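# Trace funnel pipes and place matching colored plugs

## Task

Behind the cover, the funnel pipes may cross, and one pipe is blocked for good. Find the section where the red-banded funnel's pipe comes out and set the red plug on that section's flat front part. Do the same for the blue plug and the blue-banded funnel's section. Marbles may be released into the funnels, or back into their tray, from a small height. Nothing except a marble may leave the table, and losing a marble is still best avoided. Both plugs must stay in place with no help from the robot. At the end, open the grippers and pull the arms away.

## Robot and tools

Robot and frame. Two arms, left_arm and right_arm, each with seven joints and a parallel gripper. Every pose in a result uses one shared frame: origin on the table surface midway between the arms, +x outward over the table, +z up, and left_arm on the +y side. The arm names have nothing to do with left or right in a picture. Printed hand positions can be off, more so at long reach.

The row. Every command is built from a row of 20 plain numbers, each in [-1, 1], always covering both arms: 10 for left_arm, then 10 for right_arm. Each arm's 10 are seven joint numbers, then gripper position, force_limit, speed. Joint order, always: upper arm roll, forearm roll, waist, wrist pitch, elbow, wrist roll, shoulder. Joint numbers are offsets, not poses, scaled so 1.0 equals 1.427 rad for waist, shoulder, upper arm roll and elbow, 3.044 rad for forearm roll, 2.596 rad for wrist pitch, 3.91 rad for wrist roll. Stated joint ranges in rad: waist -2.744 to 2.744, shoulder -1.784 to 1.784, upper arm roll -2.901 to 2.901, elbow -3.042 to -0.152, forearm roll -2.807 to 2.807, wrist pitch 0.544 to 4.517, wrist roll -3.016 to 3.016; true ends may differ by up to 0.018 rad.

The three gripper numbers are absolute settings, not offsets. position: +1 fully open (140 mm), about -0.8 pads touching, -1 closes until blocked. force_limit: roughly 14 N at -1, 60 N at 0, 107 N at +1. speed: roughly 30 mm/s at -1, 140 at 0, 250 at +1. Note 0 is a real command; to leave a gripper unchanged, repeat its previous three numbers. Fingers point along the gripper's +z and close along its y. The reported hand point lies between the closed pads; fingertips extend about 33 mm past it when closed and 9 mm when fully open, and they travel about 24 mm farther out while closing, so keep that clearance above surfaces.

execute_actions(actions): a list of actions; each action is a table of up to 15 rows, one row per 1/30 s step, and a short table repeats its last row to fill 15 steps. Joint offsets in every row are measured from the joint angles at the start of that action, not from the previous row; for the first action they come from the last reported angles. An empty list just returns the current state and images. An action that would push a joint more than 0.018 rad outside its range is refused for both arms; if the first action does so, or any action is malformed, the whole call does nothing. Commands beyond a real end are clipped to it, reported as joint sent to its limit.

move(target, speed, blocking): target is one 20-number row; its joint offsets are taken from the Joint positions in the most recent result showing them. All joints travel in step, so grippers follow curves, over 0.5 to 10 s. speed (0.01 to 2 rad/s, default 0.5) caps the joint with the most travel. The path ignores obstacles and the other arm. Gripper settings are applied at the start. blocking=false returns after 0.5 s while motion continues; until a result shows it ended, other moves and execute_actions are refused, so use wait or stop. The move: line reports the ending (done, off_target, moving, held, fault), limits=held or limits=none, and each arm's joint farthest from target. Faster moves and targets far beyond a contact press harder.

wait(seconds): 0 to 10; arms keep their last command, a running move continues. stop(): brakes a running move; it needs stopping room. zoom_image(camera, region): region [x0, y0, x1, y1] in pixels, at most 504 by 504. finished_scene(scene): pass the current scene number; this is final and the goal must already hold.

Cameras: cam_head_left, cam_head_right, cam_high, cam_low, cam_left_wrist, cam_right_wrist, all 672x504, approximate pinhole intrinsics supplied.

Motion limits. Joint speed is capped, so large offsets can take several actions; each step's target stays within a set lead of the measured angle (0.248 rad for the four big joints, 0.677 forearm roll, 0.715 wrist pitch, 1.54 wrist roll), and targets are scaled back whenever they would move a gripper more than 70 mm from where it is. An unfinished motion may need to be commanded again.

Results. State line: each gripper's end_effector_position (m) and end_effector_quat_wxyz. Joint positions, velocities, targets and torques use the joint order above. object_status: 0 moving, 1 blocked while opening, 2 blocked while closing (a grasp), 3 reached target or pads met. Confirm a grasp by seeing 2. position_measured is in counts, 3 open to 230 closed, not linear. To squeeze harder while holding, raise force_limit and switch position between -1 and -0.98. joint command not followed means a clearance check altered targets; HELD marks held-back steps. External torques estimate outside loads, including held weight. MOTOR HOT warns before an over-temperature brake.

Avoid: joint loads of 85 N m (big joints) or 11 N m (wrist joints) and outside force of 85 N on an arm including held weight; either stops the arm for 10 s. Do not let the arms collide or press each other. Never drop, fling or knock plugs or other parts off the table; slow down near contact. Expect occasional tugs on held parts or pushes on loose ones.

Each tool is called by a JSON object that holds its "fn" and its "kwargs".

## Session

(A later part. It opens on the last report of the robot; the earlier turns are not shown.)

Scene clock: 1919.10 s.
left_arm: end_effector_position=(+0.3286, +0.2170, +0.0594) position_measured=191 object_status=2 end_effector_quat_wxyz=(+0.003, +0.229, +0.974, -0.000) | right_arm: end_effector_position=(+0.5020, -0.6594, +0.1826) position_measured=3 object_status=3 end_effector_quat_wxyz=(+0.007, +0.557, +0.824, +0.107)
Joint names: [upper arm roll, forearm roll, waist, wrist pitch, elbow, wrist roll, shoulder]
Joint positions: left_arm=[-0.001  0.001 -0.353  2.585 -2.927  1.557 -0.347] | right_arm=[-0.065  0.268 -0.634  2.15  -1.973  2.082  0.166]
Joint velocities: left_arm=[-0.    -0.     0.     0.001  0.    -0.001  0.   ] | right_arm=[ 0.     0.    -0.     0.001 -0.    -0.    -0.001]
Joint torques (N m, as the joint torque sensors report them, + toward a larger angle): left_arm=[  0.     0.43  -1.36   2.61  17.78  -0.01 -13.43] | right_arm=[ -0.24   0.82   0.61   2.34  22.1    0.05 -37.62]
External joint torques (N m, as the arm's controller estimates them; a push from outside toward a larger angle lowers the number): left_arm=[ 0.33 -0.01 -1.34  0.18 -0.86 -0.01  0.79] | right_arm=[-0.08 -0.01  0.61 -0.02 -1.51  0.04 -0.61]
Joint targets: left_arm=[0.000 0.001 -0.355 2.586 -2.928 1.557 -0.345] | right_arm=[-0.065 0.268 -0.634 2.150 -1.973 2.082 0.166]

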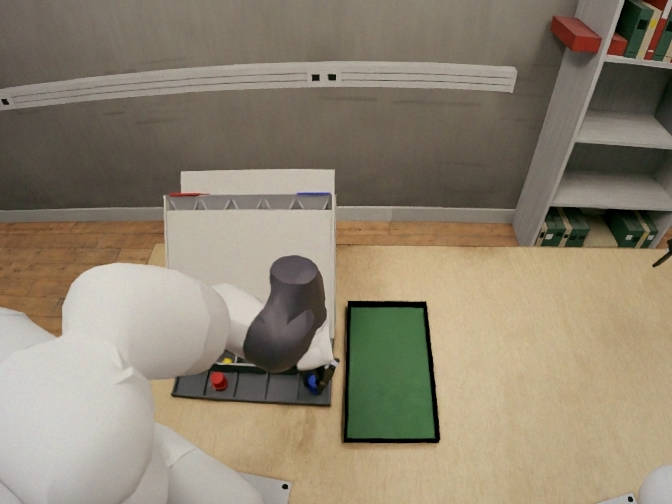

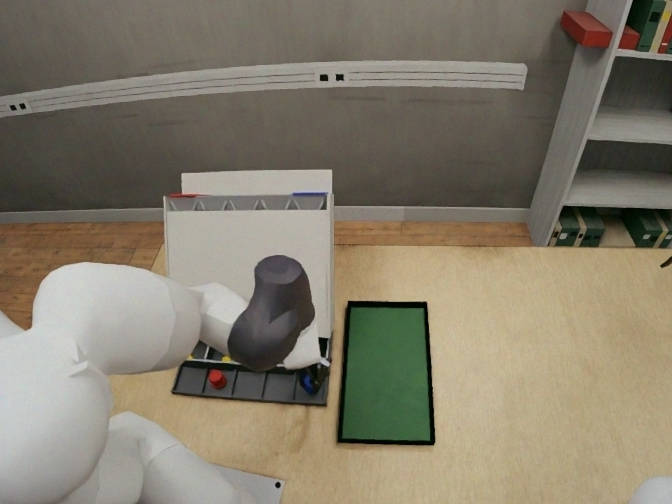

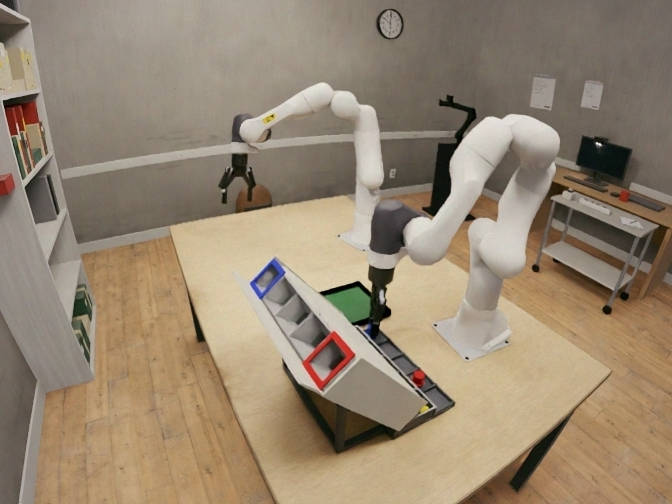

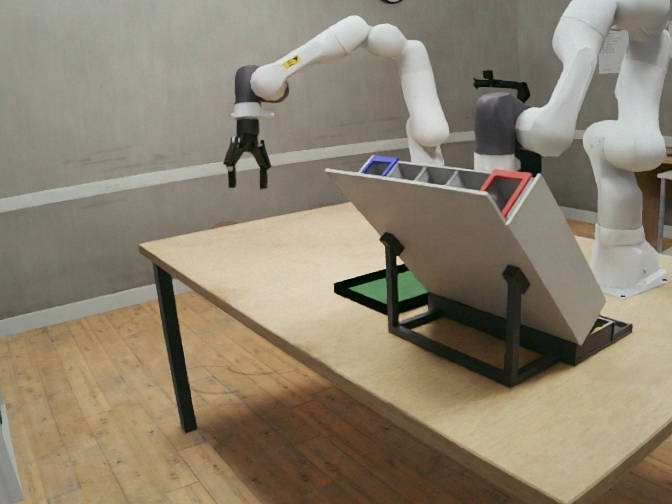

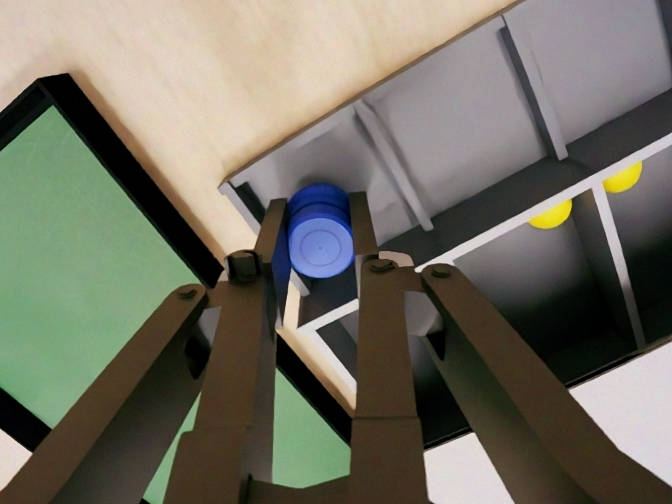

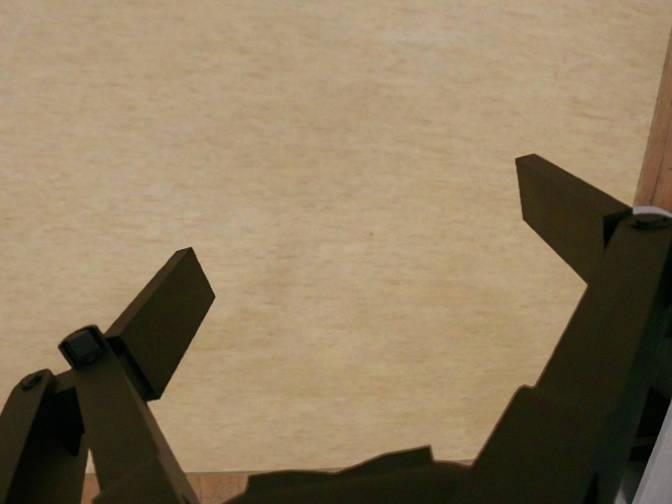

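{"fn": "execute_actions", "kwargs": {"actions": [[[0.0007,0,0.0035,0.0015,-0.0007,0,0.00261,-1,0,-0.4,0,0,0,0,0,0,0,1,0,0],[0.0007,0,0.0085,0.0035,-0.0007,0,0.00576,-1,0,-0.4,0,0,0,0,0,0,0,1,0,0],[0.0007,0,0.0119,0.005,-0.0007,0,0.00966,-1,0,-0.4,0,0,0,0,0,0,0,1,0,0],[0.0007,0,0.0119,0.005,-0.0007,0,0.01281,-1,0,-0.4,0,0,0,0,0,0,0,1,0,0],[0.0007,0,0.0119,0.0045,-0.0007,0,0.01402,-1,0,-0.4,0,0,0,0,0,0,0,1,0,0],[0.0007,0,0.0119,0.0035,-0.0007,0,0.01402,-1,0,-0.4,0,0,0,0,0,0,0,1,0,0],[0.0007,0,0.0119,0.0031,-0.0007,0,0.01402,-1,0,-0.4,0,0,0,0,0,0,0,1,0,0],[0.0007,0,0.0119,0.0031,-0.0007,0,0.01402,-0.15,0,1,0,0,0,0,0,0,0,1,0,0],[0.0007,0,0.0119,0.0031,-0.0007,0,0.01402,-0.15,0,1,0,0,0,0,0,0,0,1,0,0],[0.0007,0,0.0119,0.0031,-0.0007,0,0.01402,-0.15,0,1,0,0,0,0,0,0,0,1,0,0],[0.0007,0,0.0119,0.0031,-0.00006,0,0.01189,-0.15,0,1,0,0,0,0,0,0,0,1,0,0],[0.0007,0,0.0119,0.0031,0.00184,0,0.00557,-0.15,0,1,0,0,0,0,0,0,0,1,0,0],[0.0007,0,0.0119,-0.00549,0.00493,0,-0.00476,-0.15,0,1,0,0,0,0,0,0,0,1,0,0],[0.0007,0,0.0119,-0.0239,0.00914,0,-0.01877,-0.15,0,1,0,0,0,0,0,0,0,1,0,0],[0.0007,0,0.0119,-0.04452,0.01432,0,-0.03605,-0.15,0,1,0,0,0,0,0,0,0,1,0,0]],[[0,0,0,-0.05651,0.01662,0,-0.05207,-0.15,0,1,0,0,0,0,0,0,0,1,0,0],[0,0,0,-0.07957,0.02326,0,-0.07421,-0.15,0,1,0,0,0,0,0,0,0,1,0,0],[0,0,0,-0.10281,0.03034,0,-0.09781,-0.15,0,1,0,0,0,0,0,0,0,1,0,0],[0,0,0,-0.12553,0.03765,0,-0.12215,-0.15,0,1,0,0,0,0,0,0,0,1,0,0],[0,0,0,-0.14705,0.04495,0,-0.14648,-0.15,0,1,0,0,0,0,0,0,0,1,0,0],[0,0,0,-0.1667,0.05203,0,-0.17008,-0.15,0,1,0,0,0,0,0,0,0,1,0,0],[0,0,0,-0.18389,0.05867,0,-0.19222,-0.15,0,1,0,0,0,0,0,0,0,1,0,0],[0,0,0,-0.1981,0.06467,0,-0.21223,-0.15,0,1,0,0,0,0,0,0,0,1,0,0],[0,0,0,-0.20889,0.06985,0,-0.22951,-0.15,0,1,0,0,0,0,0,0,0,1,0,0],[0,0,0,-0.21594,0.07406,0,-0.24352,-0.15,0,1,0,0,0,0,0,0,0,1,0,0],[0,0,0,-0.21904,0.07715,0,-0.25385,-0.15,0,1,0,0,0,0,0,0,0,1,0,0],[0,0,0,-0.21809,0.07905,0,-0.26017,-0.15,0,1,0,0,0,0,0,0,0,1,0,0],[0,0,0,-0.21312,0.07969,0,-0.2623,-0.15,0,1,0,0,0,0,0,0,0,1,0,0],[0,0,0,-0.20425,0.07969,0,-0.2623,-0.15,0,1,0,0,0,0,0,0,0,1,0,0],[0,0,0,-0.18473,0.07969,0,-0.2623,-0.15,0,1,0,0,0,0,0,0,0,1,0,0]]]}}

Scene clock: 1975.87 s.
left_arm: end_effector_position=(+0.3125, +0.2307, +0.1880) position_measured=148 object_status=3 end_effector_quat_wxyz=(-0.002, +0.221, +0.975, +0.001) | right_arm: end_effector_position=(+0.5020, -0.6594, +0.1826) position_measured=3 object_status=3 end_effector_quat_wxyz=(+0.007, +0.557, +0.824, +0.107)
Joint names: [upper arm roll, forearm roll, waist, wrist pitch, elbow, wrist roll, shoulder]
Joint positions: left_arm=[-0.001  0.001 -0.338  2.082 -2.81   1.557 -0.723] | right_arm=[-0.065  0.268 -0.634  2.15  -1.973  2.082  0.166]
Joint velocities: left_arm=[ 0.001 -0.     0.001 -0.     0.03   0.001 -0.127] | right_arm=[ 0.001  0.001  0.    -0.     0.001 -0.001  0.   ]
Joint torques (N m, as the joint torque sensors report them, + toward a larger angle): left_arm=[-0.74  0.65  0.37  2.05 23.49 -0.04 -5.62] | right_arm=[ -0.12   0.85   0.54   2.32  21.64   0.06 -37.54]
External joint torques (N m, as the arm's controller estimates them; a push from outside toward a larger angle lowers the number): left_arm=[-0.12 -0.08  0.35 -0.2   1.49 -0.04 -1.85] | right_arm=[ 0.01  0.01  0.5  -0.03 -1.96  0.04 -0.56]
External joint torques at the end of the 1st action: left_arm=[ 0.25 -0.09  2.37 -0.39  1.2  -0.08 -2.52] | right_arm=[-0.17  0.    0.82 -0.04 -1.69  0.02 -0.63]
Joint targets: left_arm=[-0.001 0.001 -0.338 2.079 -2.808 1.557 -0.731] | right_arm=[-0.065 0.268 -0.634 2.150 -1.973 2.082 0.166]
Step readings (joint positions; steps 1 to 15: 1st action; 16 to 30: 2nd action):
0: left_arm=[-0.001 0.001 -0.353 2.585 -2.927 1.557 -0.347] | right_arm=[-0.065 0.268 -0.634 2.150 -1.973 2.082 0.166]
1: left_arm=[-0.001 0.001 -0.352 2.585 -2.927 1.557 -0.347] | right_arm=[-0.065 0.268 -0.634 2.150 -1.973 2.082 0.166]
2: left_arm=[-0.001 0.001 -0.350 2.587 -2.927 1.557 -0.346] | right_arm=[-0.065 0.268 -0.634 2.150 -1.973 2.082 0.166]
4: left_arm=[-0.001 0.001 -0.344 2.590 -2.927 1.557 -0.340] | right_arm=[-0.065 0.268 -0.634 2.150 -1.973 2.082 0.166]
8: left_arm=[-0.001 0.001 -0.339 2.591 -2.927 1.557 -0.331] | right_arm=[-0.065 0.268 -0.634 2.150 -1.973 2.082 0.166]
15: left_arm=[-0.001 0.001 -0.338 2.559 -2.921 1.557 -0.357] | right_arm=[-0.065 0.268 -0.634 2.150 -1.973 2.082 0.166]
16: left_arm=[-0.001 0.001 -0.338 2.534 -2.917 1.557 -0.376] | right_arm=[-0.065 0.268 -0.634 2.150 -1.973 2.082 0.166]
17: left_arm=[-0.001 0.001 -0.338 2.502 -2.910 1.557 -0.400] | right_arm=[-0.065 0.268 -0.634 2.150 -1.973 2.082 0.166]
19: left_arm=[-0.001 0.001 -0.338 2.426 -2.893 1.557 -0.458] | right_arm=[-0.065 0.268 -0.634 2.150 -1.973 2.082 0.166]
23: left_arm=[-0.001 0.001 -0.338 2.250 -2.851 1.557 -0.590] | right_arm=[-0.065 0.268 -0.634 2.150 -1.973 2.082 0.166]
30: Joint positions above

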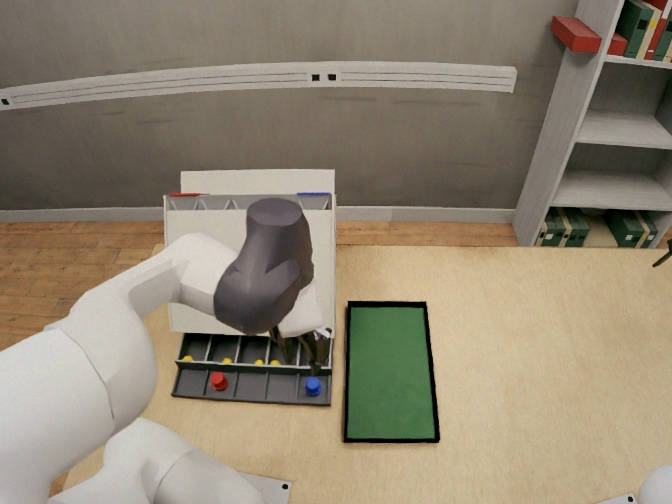

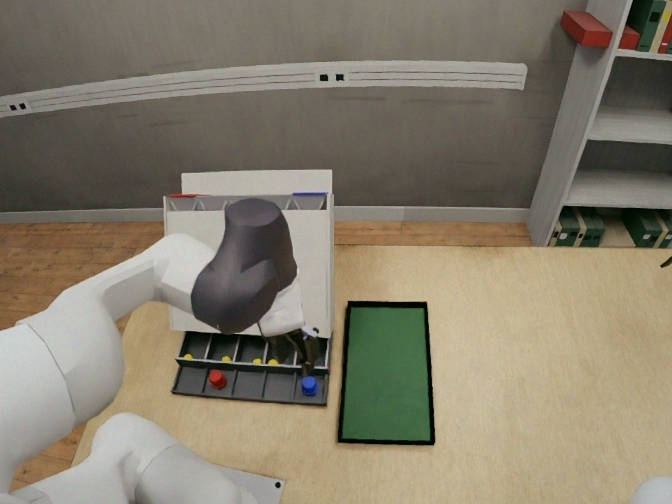

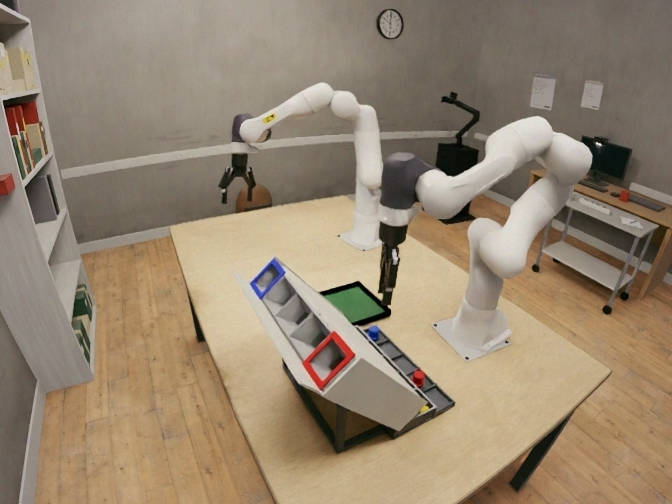

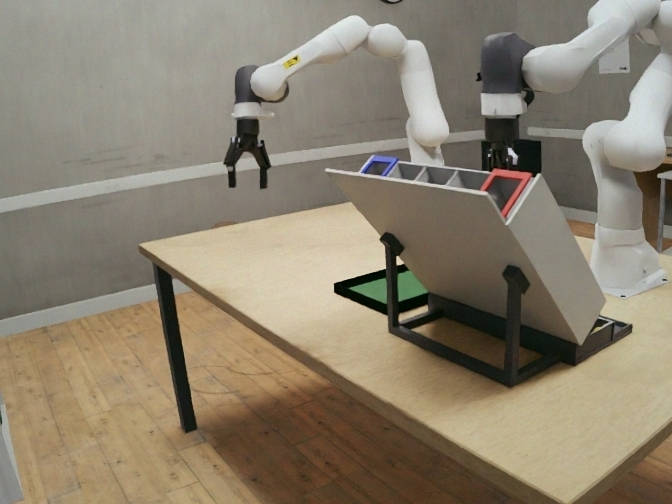

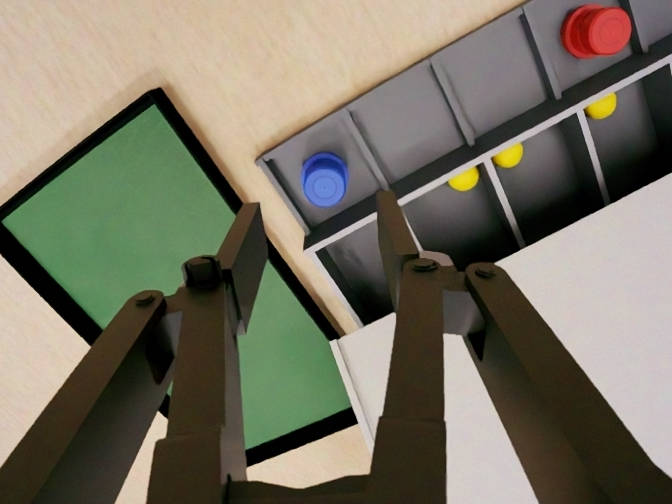

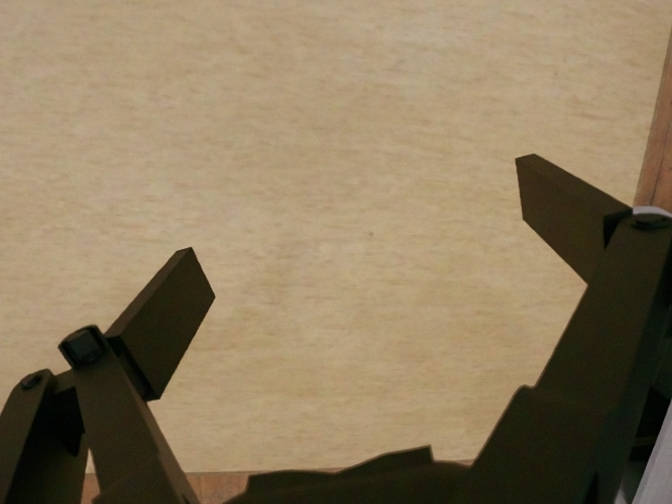

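Both plugs stand upright: blue on S1, red on S4, and the arm is clear.

{"fn": "finished_scene", "kwargs": {"scene": 2}}

The scene is finished: the task was done.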